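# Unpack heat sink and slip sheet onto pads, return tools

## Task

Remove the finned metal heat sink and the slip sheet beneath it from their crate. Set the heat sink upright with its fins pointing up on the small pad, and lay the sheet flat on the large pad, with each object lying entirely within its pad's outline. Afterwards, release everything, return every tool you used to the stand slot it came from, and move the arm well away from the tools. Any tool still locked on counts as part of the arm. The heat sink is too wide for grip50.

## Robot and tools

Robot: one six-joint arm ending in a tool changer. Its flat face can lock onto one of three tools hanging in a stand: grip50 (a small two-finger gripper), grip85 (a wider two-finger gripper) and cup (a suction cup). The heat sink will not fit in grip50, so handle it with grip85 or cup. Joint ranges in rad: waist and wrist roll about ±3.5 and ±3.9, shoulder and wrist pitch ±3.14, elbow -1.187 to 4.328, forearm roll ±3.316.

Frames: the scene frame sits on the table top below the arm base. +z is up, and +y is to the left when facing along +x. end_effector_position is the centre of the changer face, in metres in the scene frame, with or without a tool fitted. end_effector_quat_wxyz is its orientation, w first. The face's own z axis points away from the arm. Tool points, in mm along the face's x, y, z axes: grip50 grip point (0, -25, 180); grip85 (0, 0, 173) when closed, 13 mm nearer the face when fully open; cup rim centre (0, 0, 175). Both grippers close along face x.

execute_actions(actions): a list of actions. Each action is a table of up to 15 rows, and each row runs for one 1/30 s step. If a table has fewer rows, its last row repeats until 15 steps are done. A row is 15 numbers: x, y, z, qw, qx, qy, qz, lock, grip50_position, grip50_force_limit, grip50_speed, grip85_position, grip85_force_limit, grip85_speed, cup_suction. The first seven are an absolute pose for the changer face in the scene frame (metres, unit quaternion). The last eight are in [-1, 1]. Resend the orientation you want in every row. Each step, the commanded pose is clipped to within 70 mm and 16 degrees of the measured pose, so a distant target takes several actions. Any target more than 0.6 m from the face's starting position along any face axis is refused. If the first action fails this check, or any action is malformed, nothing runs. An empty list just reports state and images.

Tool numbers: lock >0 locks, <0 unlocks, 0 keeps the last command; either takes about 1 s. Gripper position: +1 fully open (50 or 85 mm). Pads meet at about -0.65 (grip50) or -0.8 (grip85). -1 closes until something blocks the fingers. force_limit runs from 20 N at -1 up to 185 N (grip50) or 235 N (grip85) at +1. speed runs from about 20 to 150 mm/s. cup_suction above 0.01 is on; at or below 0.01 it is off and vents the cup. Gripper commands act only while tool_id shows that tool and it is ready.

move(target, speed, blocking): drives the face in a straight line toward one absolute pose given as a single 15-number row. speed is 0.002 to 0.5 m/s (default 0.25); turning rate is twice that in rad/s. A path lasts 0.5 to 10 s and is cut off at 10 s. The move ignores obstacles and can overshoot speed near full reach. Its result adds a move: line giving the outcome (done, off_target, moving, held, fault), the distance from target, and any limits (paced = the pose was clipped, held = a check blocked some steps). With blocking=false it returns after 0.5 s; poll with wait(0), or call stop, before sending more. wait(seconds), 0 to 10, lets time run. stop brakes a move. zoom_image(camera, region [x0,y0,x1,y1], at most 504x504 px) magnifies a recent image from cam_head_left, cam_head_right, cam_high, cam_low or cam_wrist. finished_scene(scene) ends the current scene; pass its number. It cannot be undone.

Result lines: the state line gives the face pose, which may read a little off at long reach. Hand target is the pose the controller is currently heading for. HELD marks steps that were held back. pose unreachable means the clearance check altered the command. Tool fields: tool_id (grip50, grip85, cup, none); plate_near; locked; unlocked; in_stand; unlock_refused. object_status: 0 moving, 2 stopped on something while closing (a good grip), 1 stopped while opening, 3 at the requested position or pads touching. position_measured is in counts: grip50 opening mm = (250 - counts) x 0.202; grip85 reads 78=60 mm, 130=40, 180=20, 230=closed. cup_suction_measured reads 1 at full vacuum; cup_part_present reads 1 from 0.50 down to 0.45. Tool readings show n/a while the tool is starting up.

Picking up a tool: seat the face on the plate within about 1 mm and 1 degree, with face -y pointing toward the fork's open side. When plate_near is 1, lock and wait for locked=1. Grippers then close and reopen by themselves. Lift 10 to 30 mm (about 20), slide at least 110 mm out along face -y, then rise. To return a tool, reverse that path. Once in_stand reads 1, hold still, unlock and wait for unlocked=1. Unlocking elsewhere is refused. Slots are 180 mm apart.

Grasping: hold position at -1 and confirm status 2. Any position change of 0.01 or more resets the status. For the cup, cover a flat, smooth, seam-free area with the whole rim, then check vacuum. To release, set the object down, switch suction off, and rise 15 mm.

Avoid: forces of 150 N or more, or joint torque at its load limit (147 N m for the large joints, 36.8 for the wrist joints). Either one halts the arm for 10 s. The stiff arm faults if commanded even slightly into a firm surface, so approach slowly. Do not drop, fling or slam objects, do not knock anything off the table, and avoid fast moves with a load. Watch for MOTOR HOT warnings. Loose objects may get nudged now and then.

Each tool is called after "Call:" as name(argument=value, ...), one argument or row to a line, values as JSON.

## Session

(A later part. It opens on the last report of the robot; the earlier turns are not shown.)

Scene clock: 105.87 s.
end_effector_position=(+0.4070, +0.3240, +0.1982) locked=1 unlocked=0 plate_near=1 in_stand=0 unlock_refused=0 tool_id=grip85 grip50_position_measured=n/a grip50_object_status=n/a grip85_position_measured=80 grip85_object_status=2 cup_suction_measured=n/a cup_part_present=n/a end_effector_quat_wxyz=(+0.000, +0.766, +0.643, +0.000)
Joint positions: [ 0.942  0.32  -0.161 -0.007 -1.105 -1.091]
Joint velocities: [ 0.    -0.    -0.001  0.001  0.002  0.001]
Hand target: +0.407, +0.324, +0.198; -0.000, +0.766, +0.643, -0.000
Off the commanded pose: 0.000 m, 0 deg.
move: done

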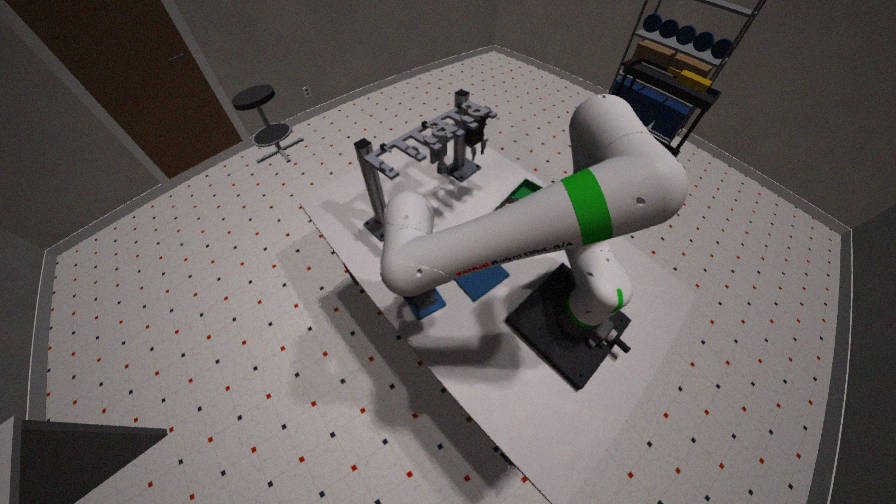

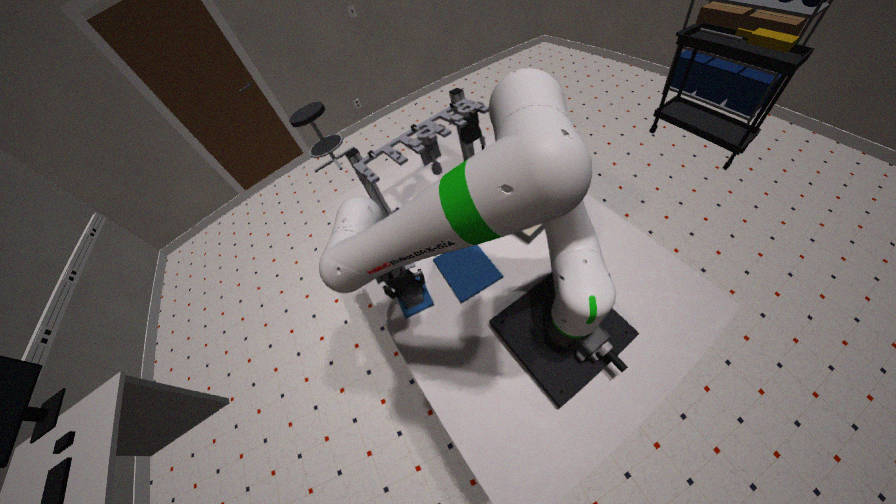

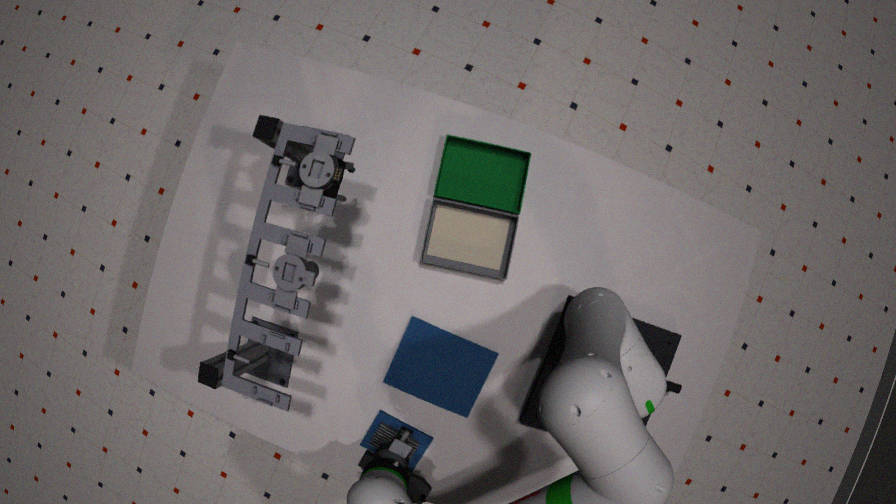

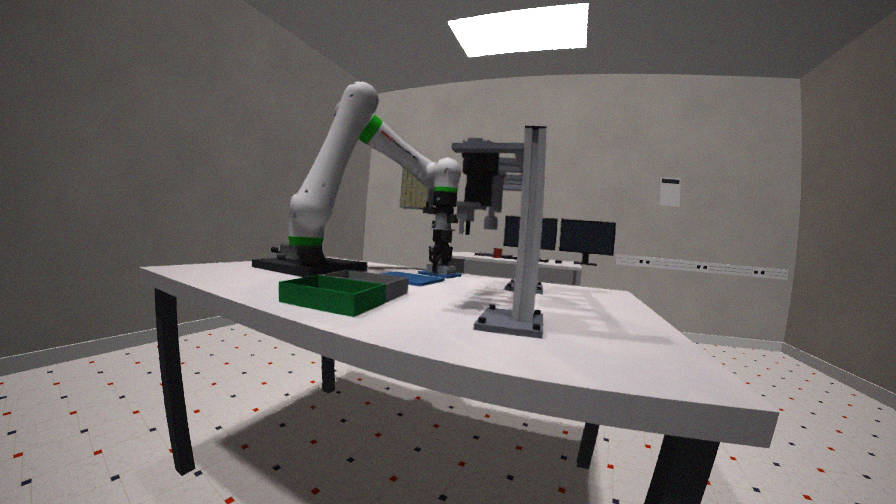

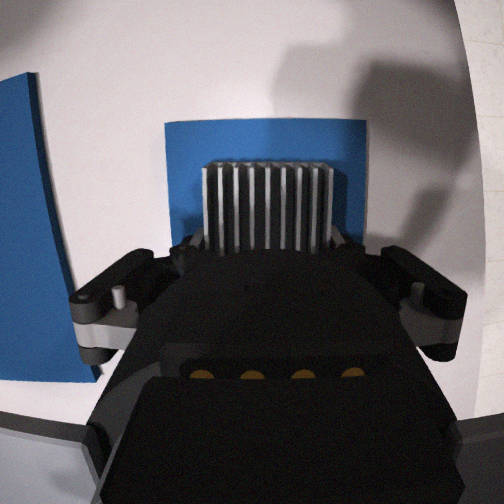

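Seated. Release and return.

Call:
move(
  target=[0.407,0.324,0.198,0,0.766,0.643,0,0,0,0,0,1,-0.3,0,0],
)

Call:
move(
  target=[0.407,0.324,0.30,0,0.766,0.643,0,0,0,0,0,1,-0.3,0,0],
  speed=0.15,
)

Call:
move(
  target=[0.50,0.160,0.382,0,0.682,0.7314,0,0,0,0,0,1,-0.3,0,0],
)

Call:
move(
  target=[0.6656,0.1716,0.382,0,0.682,0.7314,0,0,0,0,0,1,-0.3,0,0],
  speed=0.08,
)

Call:
move(
  target=[0.6656,0.1716,0.3625,0,0.682,0.7314,0,0,0,0,0,1,-0.3,0,0],
  speed=0.012,
)

Call:
execute_actions(
  actions=[
    [[0.6656,0.1716,0.3622,0,0.682,0.7314,0,-1,0,0,0,1,-0.3,0,0]],
    [[0.6656,0.1716,0.3622,0,0.682,0.7314,0,-1,0,0,0,1,-0.3,0,0]],
    [[0.6656,0.1716,0.3622,0,0.682,0.7314,0,-1,0,0,0,1,-0.3,0,0]],
  ],
)

Scene clock: 115.80 s.
end_effector_position=(+0.4070, +0.3240, +0.1980) locked=1 unlocked=0 plate_near=1 in_stand=0 unlock_refused=0 tool_id=grip85 grip50_position_measured=n/a grip50_object_status=n/a grip85_position_measured=3 grip85_object_status=3 cup_suction_measured=n/a cup_part_present=n/a end_effector_quat_wxyz=(+0.000, +0.766, +0.643, -0.000)
Joint positions: [ 0.942  0.32  -0.161 -0.007 -1.104 -1.091]
Joint velocities: [ 0.    -0.    -0.001 -0.    -0.001  0.   ]
Hand target: +0.407, +0.324, +0.198; -0.000, +0.766, +0.643, -0.000
Off the commanded pose: 0.000 m, 0 deg.
move: done

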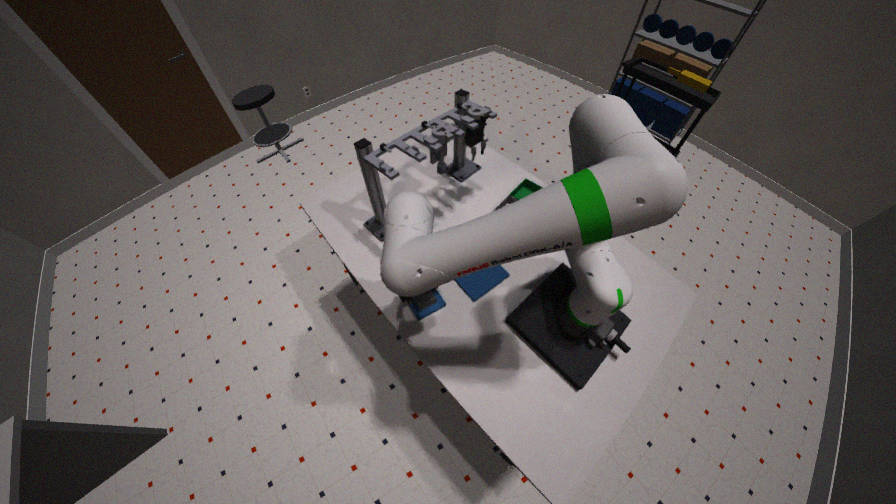

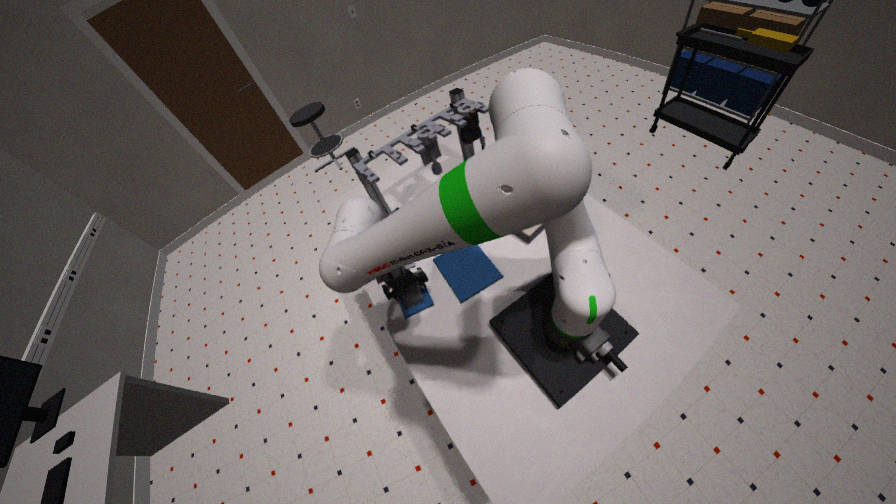

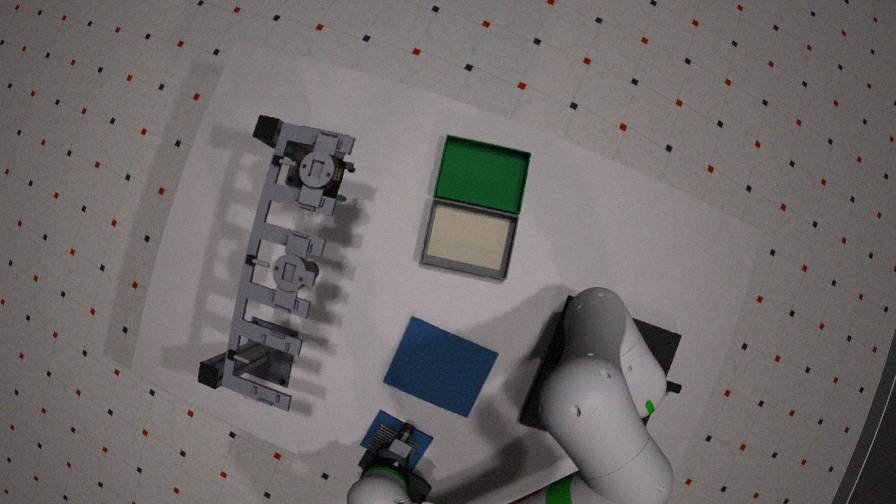

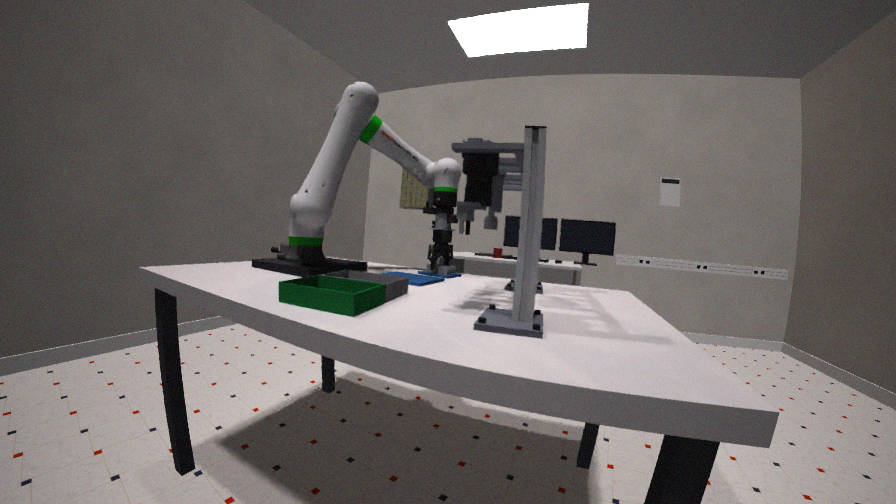

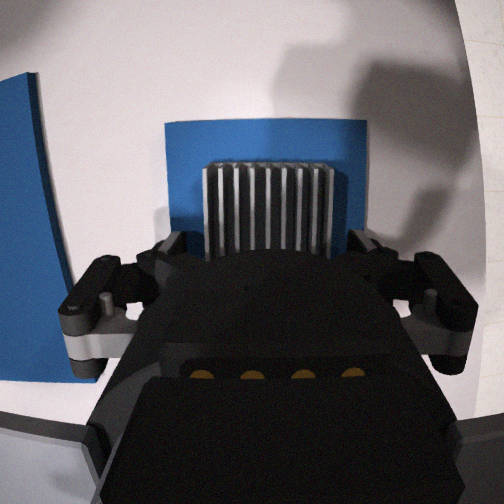

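Scene clock: 116.87 s.
end_effector_position=(+0.4070, +0.3238, +0.3001) locked=1 unlocked=0 plate_near=1 in_stand=0 unlock_refused=0 tool_id=grip85 grip50_position_measured=n/a grip50_object_status=n/a grip85_position_measured=3 grip85_object_status=3 cup_suction_measured=n/a cup_part_present=n/a end_effector_quat_wxyz=(+0.000, +0.766, +0.643, +0.000)
Joint positions: [ 0.941  0.234 -0.017 -0.006 -1.335 -1.092]
Joint velocities: [-0.    -0.001  0.001 -0.004 -0.002 -0.   ]
Hand target: +0.407, +0.324, +0.300; +0.000, +0.766, +0.643, +0.000
Off the commanded pose: 0.000 m, 0 deg.
move: done

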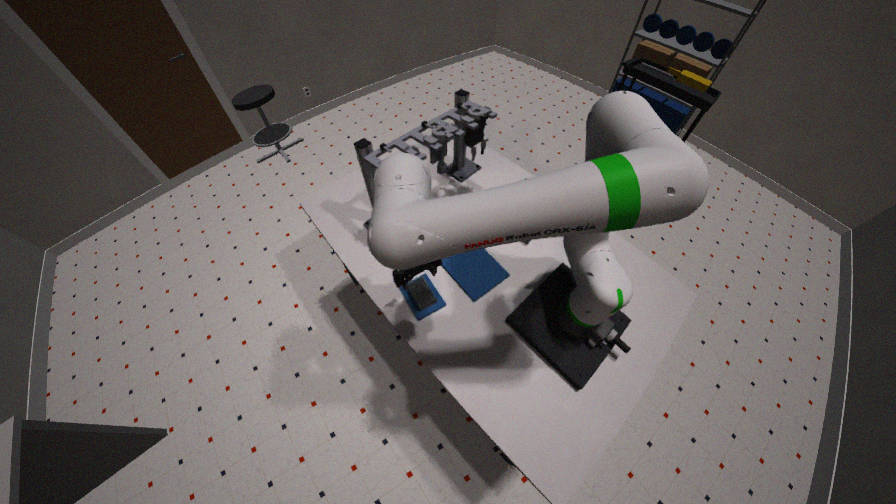

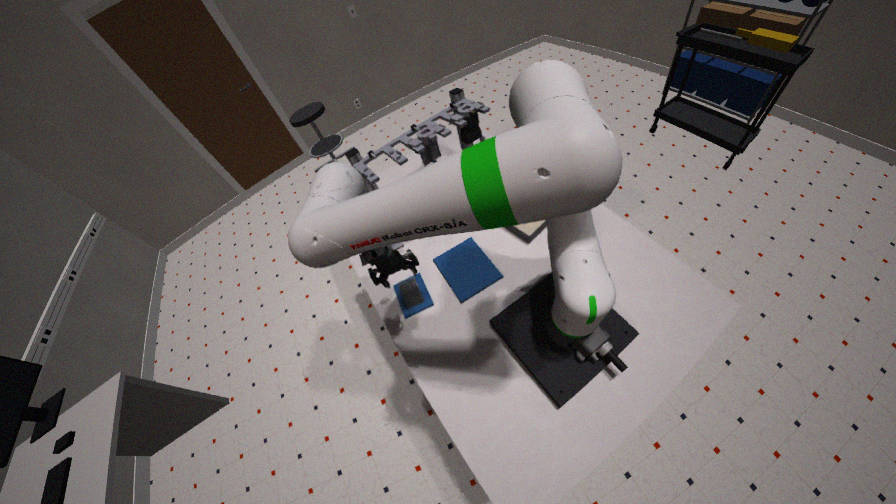

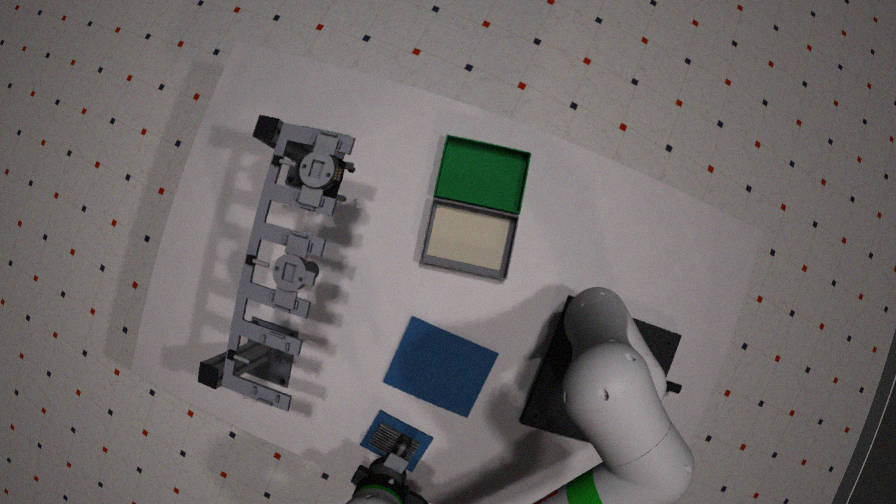

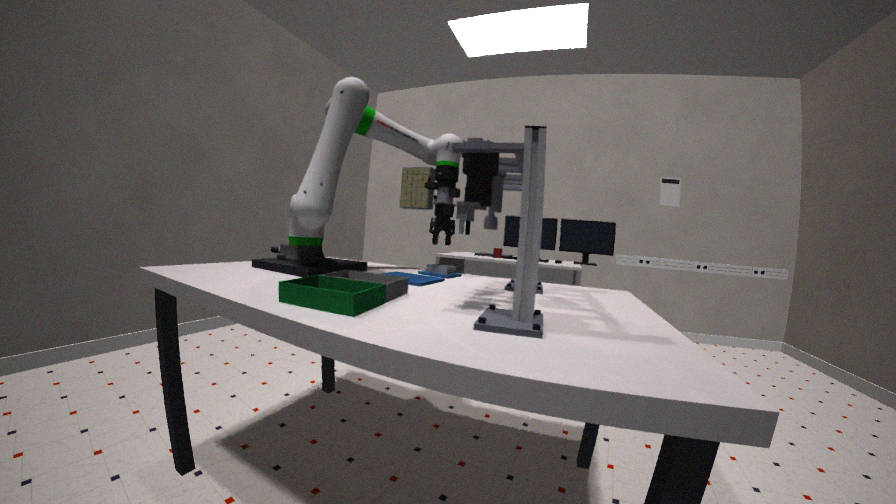

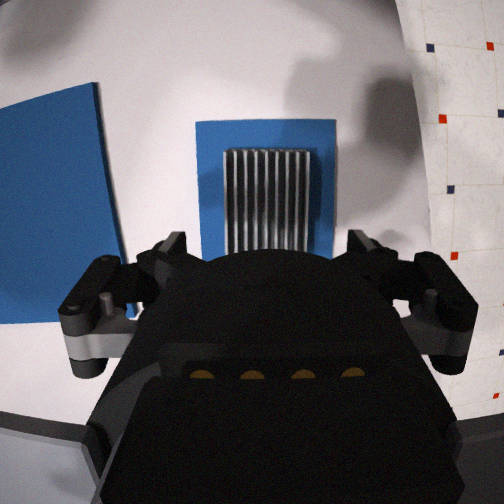

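Scene clock: 118.13 s.
end_effector_position=(+0.5000, +0.1597, +0.3820) locked=1 unlocked=0 plate_near=1 in_stand=0 unlock_refused=0 tool_id=grip85 grip50_position_measured=n/a grip50_object_status=n/a grip85_position_measured=3 grip85_object_status=3 cup_suction_measured=n/a cup_part_present=n/a end_effector_quat_wxyz=(+0.000, +0.682, +0.731, -0.000)
Joint positions: [ 0.581  0.218  0.155 -0.    -1.524 -0.489]
Joint velocities: [-0.     0.002  0.002 -0.001 -0.001  0.003]
Hand target: +0.500, +0.160, +0.382; +0.000, +0.682, +0.731, -0.000
Off the commanded pose: 0.000 m, 0 deg.
move: done

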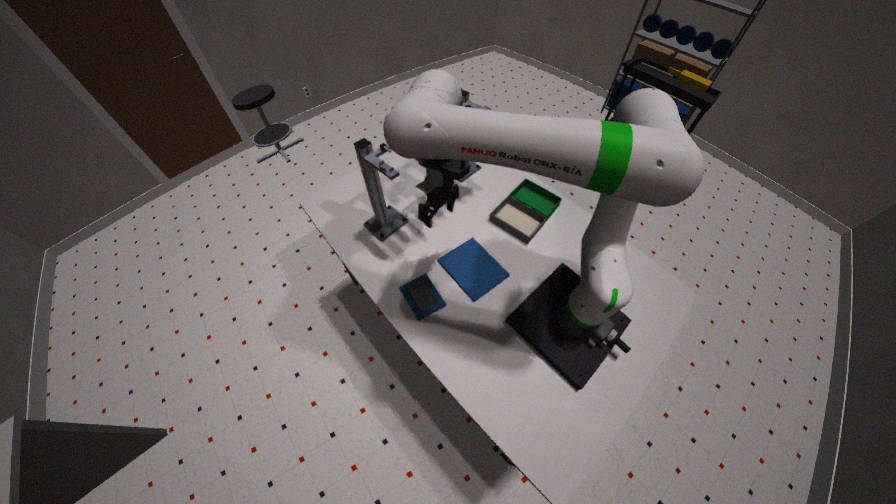

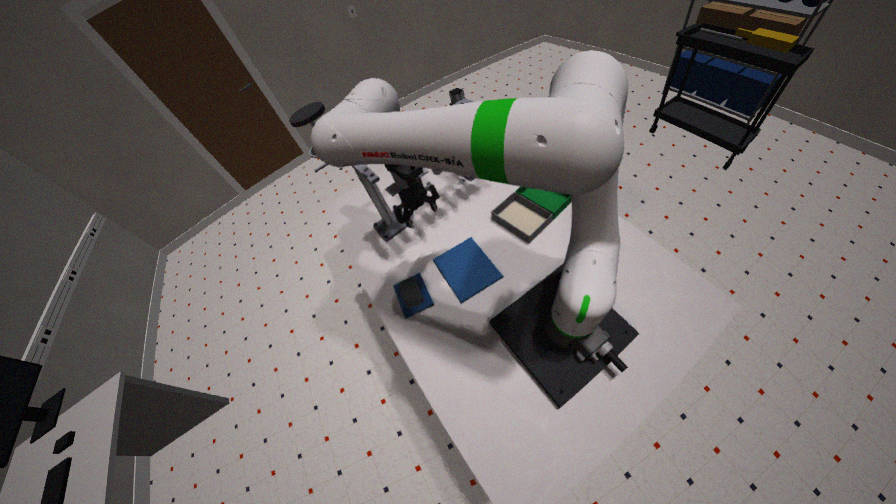

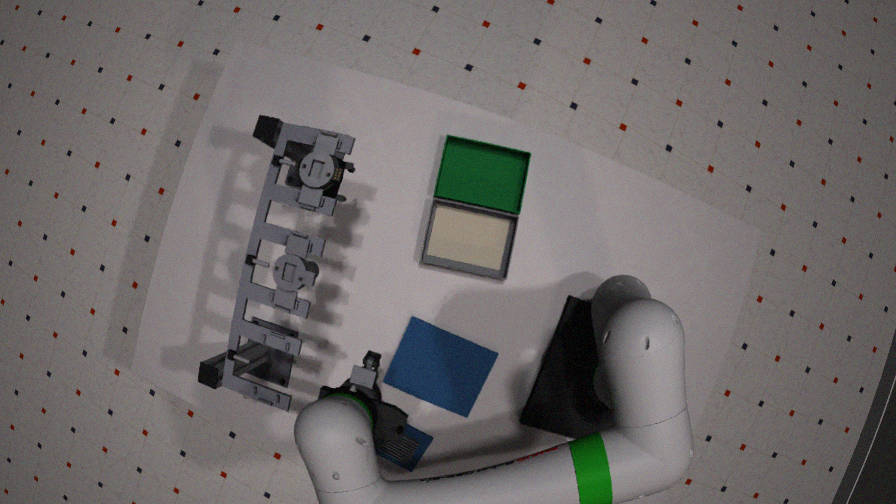

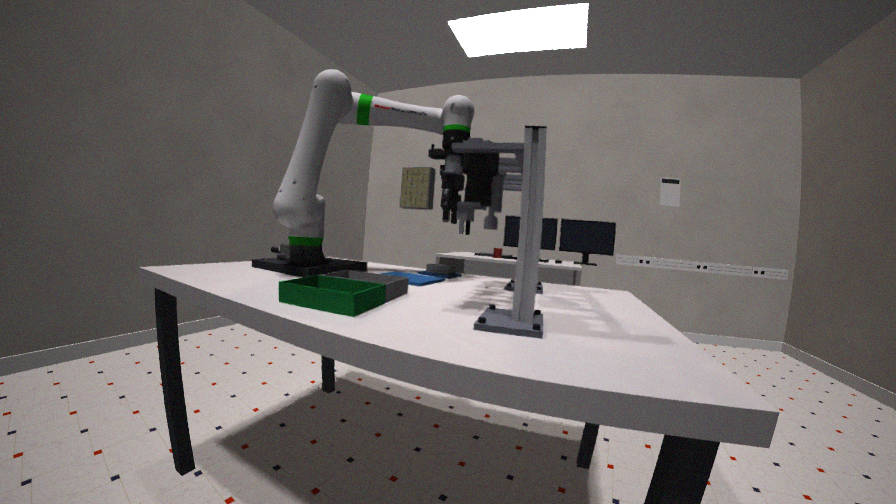

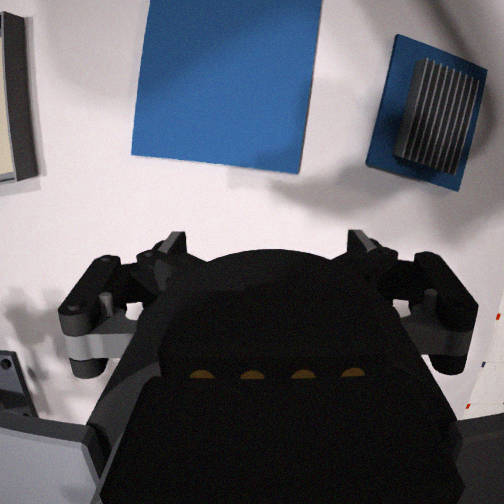

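Scene clock: 120.60 s.
end_effector_position=(+0.6654, +0.1714, +0.3818) locked=1 unlocked=0 plate_near=1 in_stand=0 unlock_refused=0 tool_id=grip85 grip50_position_measured=n/a grip50_object_status=n/a grip85_position_measured=3 grip85_object_status=3 cup_suction_measured=n/a cup_part_present=n/a end_effector_quat_wxyz=(+0.000, +0.682, +0.731, -0.000)
Joint positions: [ 0.466  0.676  0.794  0.001 -1.705 -0.374]
Joint velocities: [ 0.     0.001  0.003 -0.004 -0.002  0.   ]
Hand target: +0.665, +0.171, +0.382; -0.000, +0.682, +0.731, -0.000
Off the commanded pose: 0.000 m, 0 deg.
move: done

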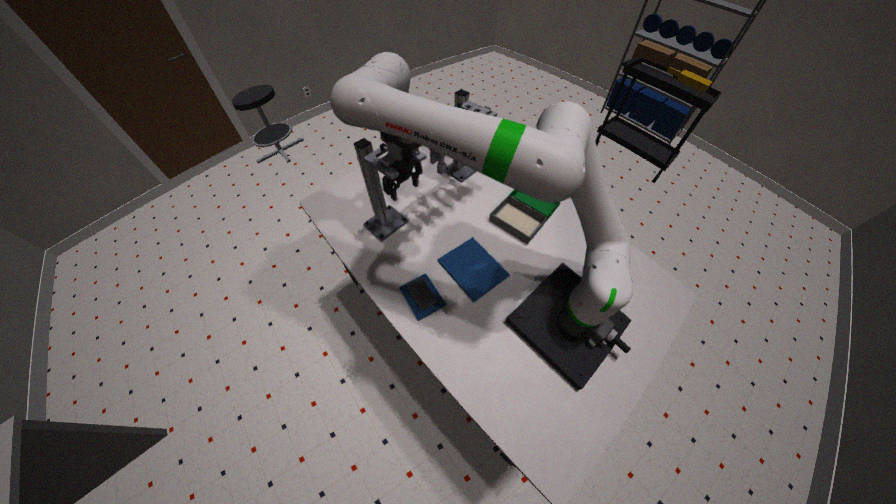

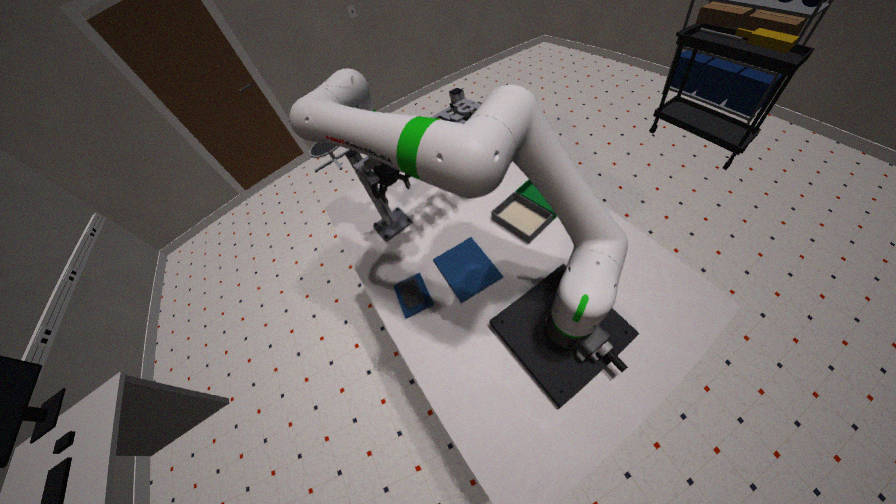

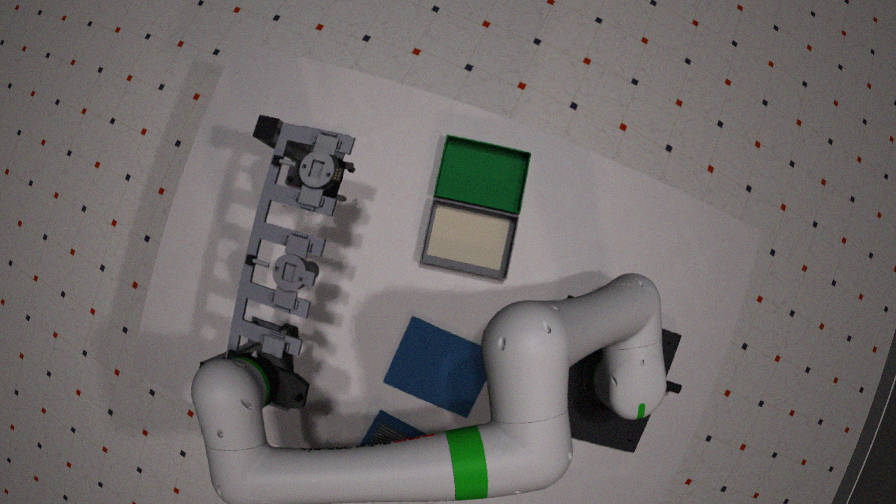

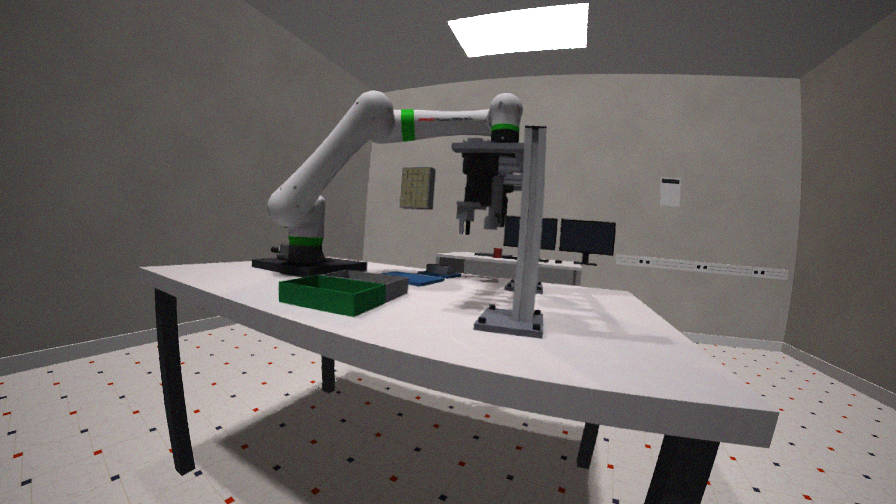

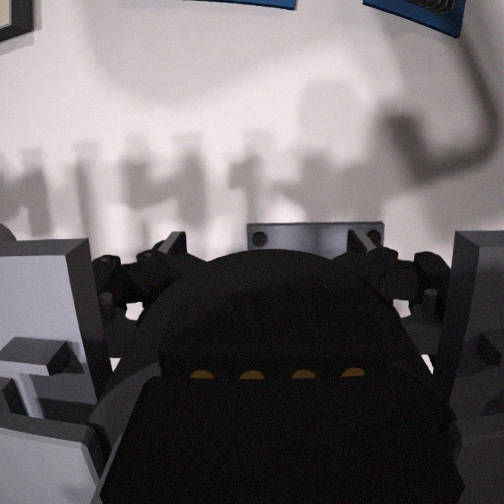

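Scene clock: 122.43 s.
end_effector_position=(+0.6656, +0.1716, +0.3625) locked=1 unlocked=0 plate_near=1 in_stand=1 unlock_refused=0 tool_id=grip85 grip50_position_measured=n/a grip50_object_status=n/a grip85_position_measured=3 grip85_object_status=3 cup_suction_measured=n/a cup_part_present=n/a end_effector_quat_wxyz=(+0.000, +0.682, +0.731, -0.000)
Joint positions: [ 0.466  0.67   0.74   0.001 -1.656 -0.373]
Joint velocities: [ 0.001 -0.001 -0.001 -0.001  0.    -0.   ]
Hand target: +0.666, +0.172, +0.363; +0.000, +0.682, +0.731, -0.000
Off the commanded pose: 0.000 m, 0 deg.
move: done

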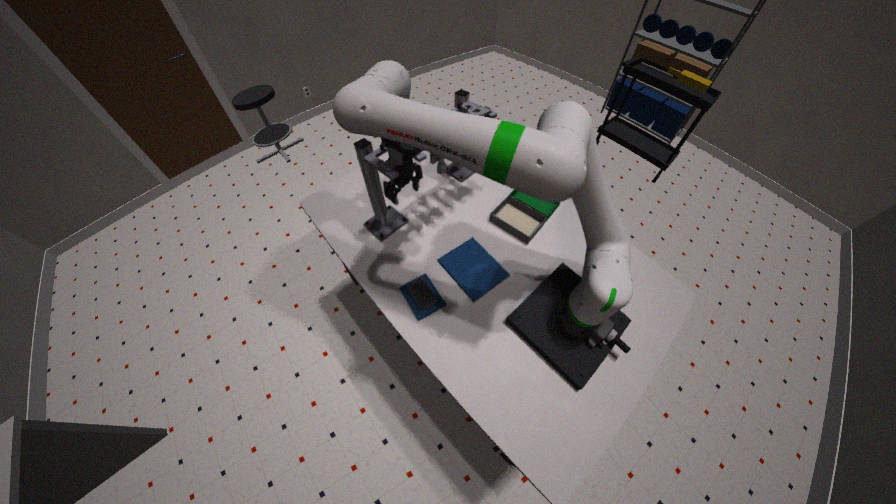

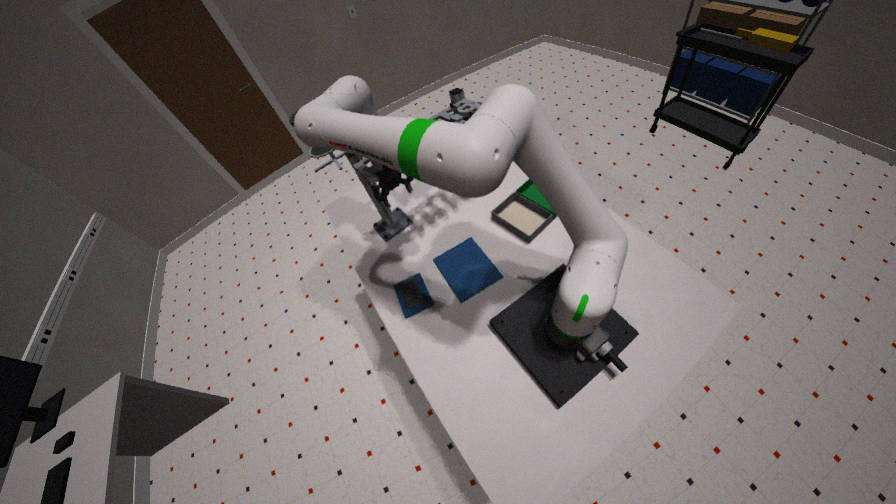

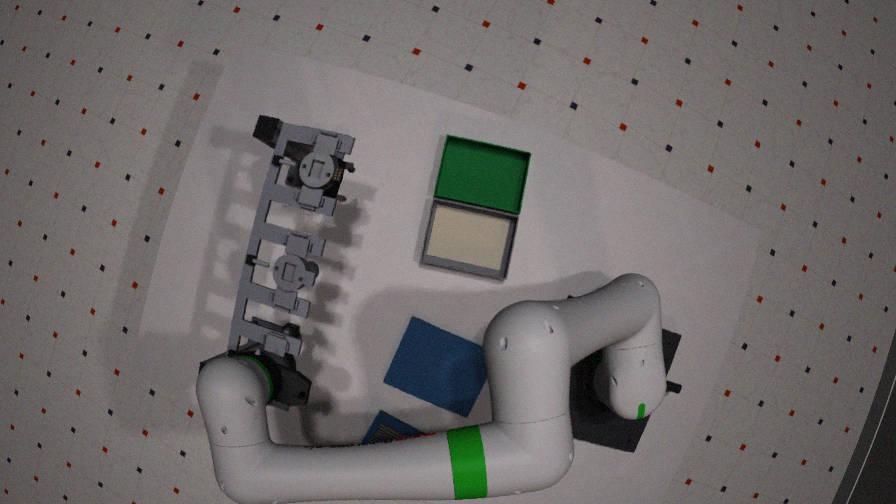

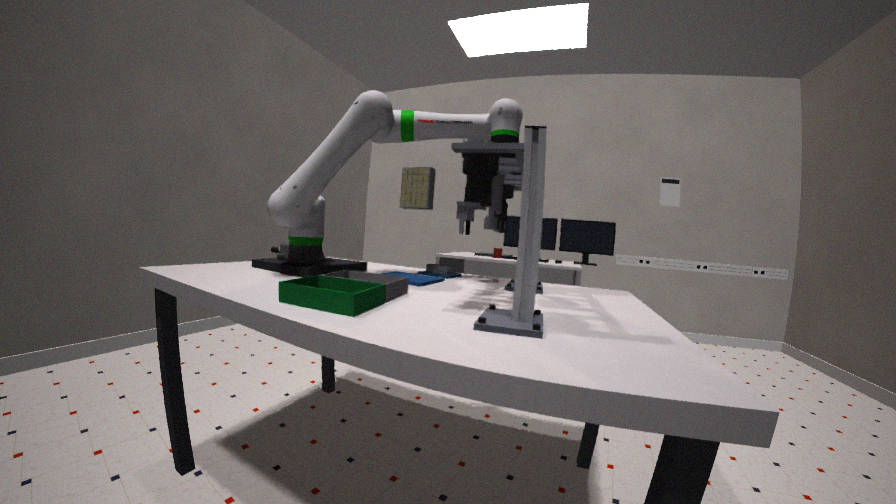

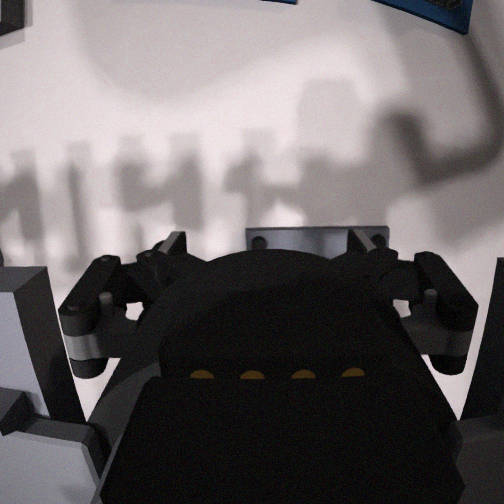

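Scene clock: 123.93 s.
end_effector_position=(+0.6656, +0.1716, +0.3622) locked=0 unlocked=1 plate_near=1 in_stand=1 unlock_refused=0 tool_id=none grip50_position_measured=n/a grip50_object_status=n/a grip85_position_measured=n/a grip85_object_status=n/a cup_suction_measured=n/a cup_part_present=n/a end_effector_quat_wxyz=(+0.000, +0.682, +0.731, +0.000)
Joint positions: [ 0.466  0.67   0.738  0.001 -1.656 -0.374]
Joint velocities: [-0.    -0.001 -0.001  0.002 -0.     0.   ]
Hand target: +0.666, +0.172, +0.362; -0.000, +0.682, +0.731, +0.000
Off the commanded pose: 0.000 m, 0 deg.
Step readings (end_effector_position; steps 1 to 15: 1st action; 16 to 30: 2nd action; 31 to 45: 3rd action):
0: (+0.6656, +0.1716, +0.3625)
1: (+0.6656, +0.1716, +0.3624)
2: (+0.6656, +0.1716, +0.3623)
4: (+0.6656, +0.1716, +0.3622)
8: (+0.6656, +0.1716, +0.3622)
15: (+0.6656, +0.1716, +0.3622)
16: (+0.6656, +0.1716, +0.3622)
17: (+0.6656, +0.1716, +0.3622)
19: (+0.6656, +0.1716, +0.3622)
23: (+0.6656, +0.1716, +0.3622)
30: (+0.6656, +0.1716, +0.3622)
31: (+0.6656, +0.1716, +0.3622)
32: (+0.6656, +0.1716, +0.3622)
34: (+0.6656, +0.1716, +0.3622)
38: (+0.6656, +0.1716, +0.3622)
45: end_effector_position above

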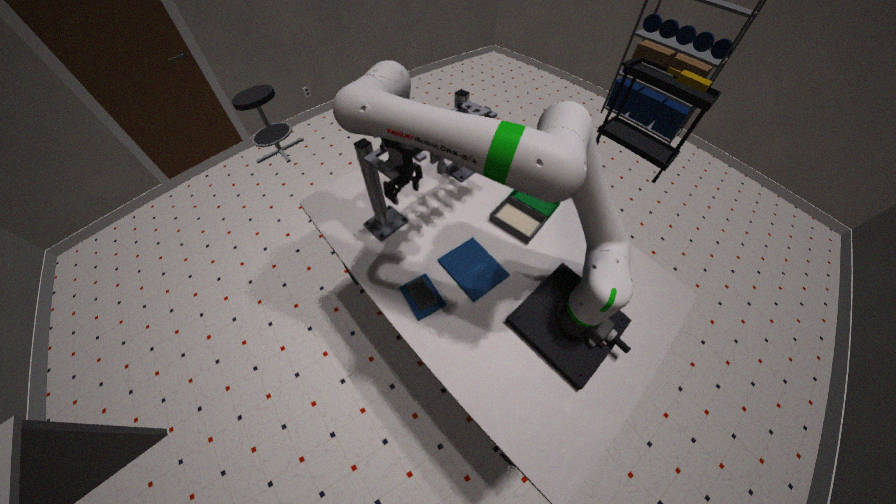

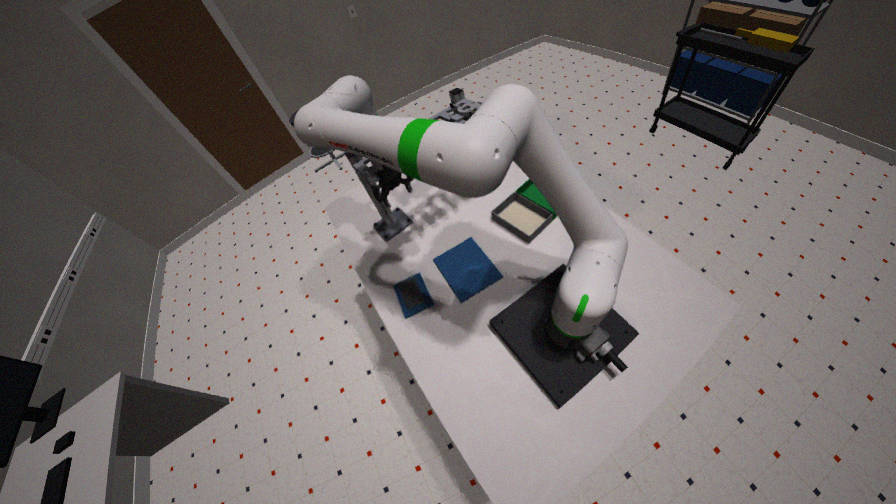

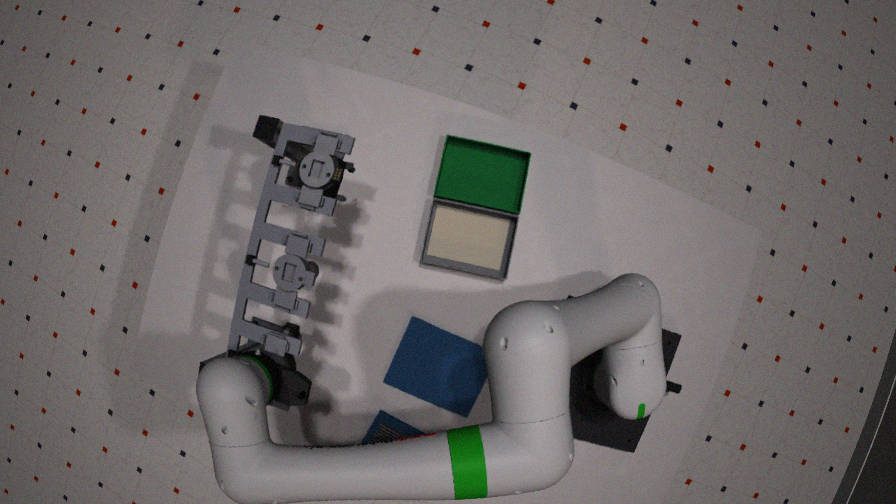

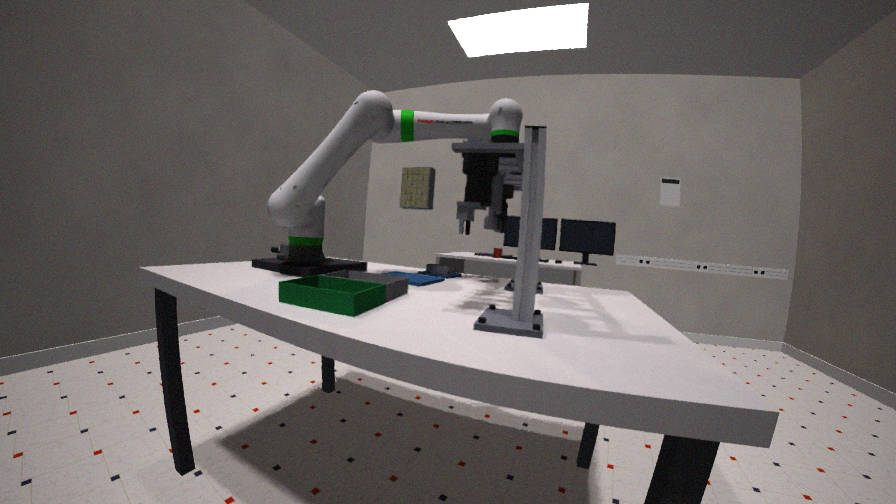

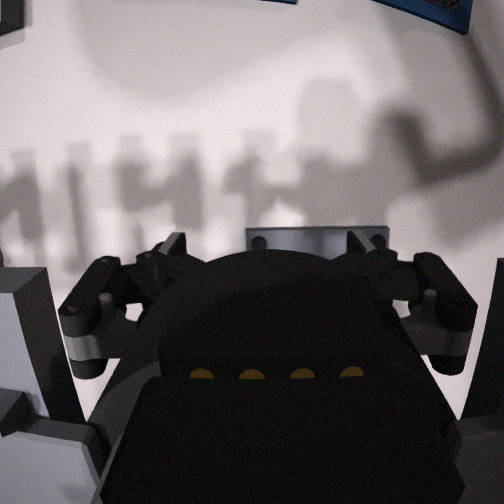

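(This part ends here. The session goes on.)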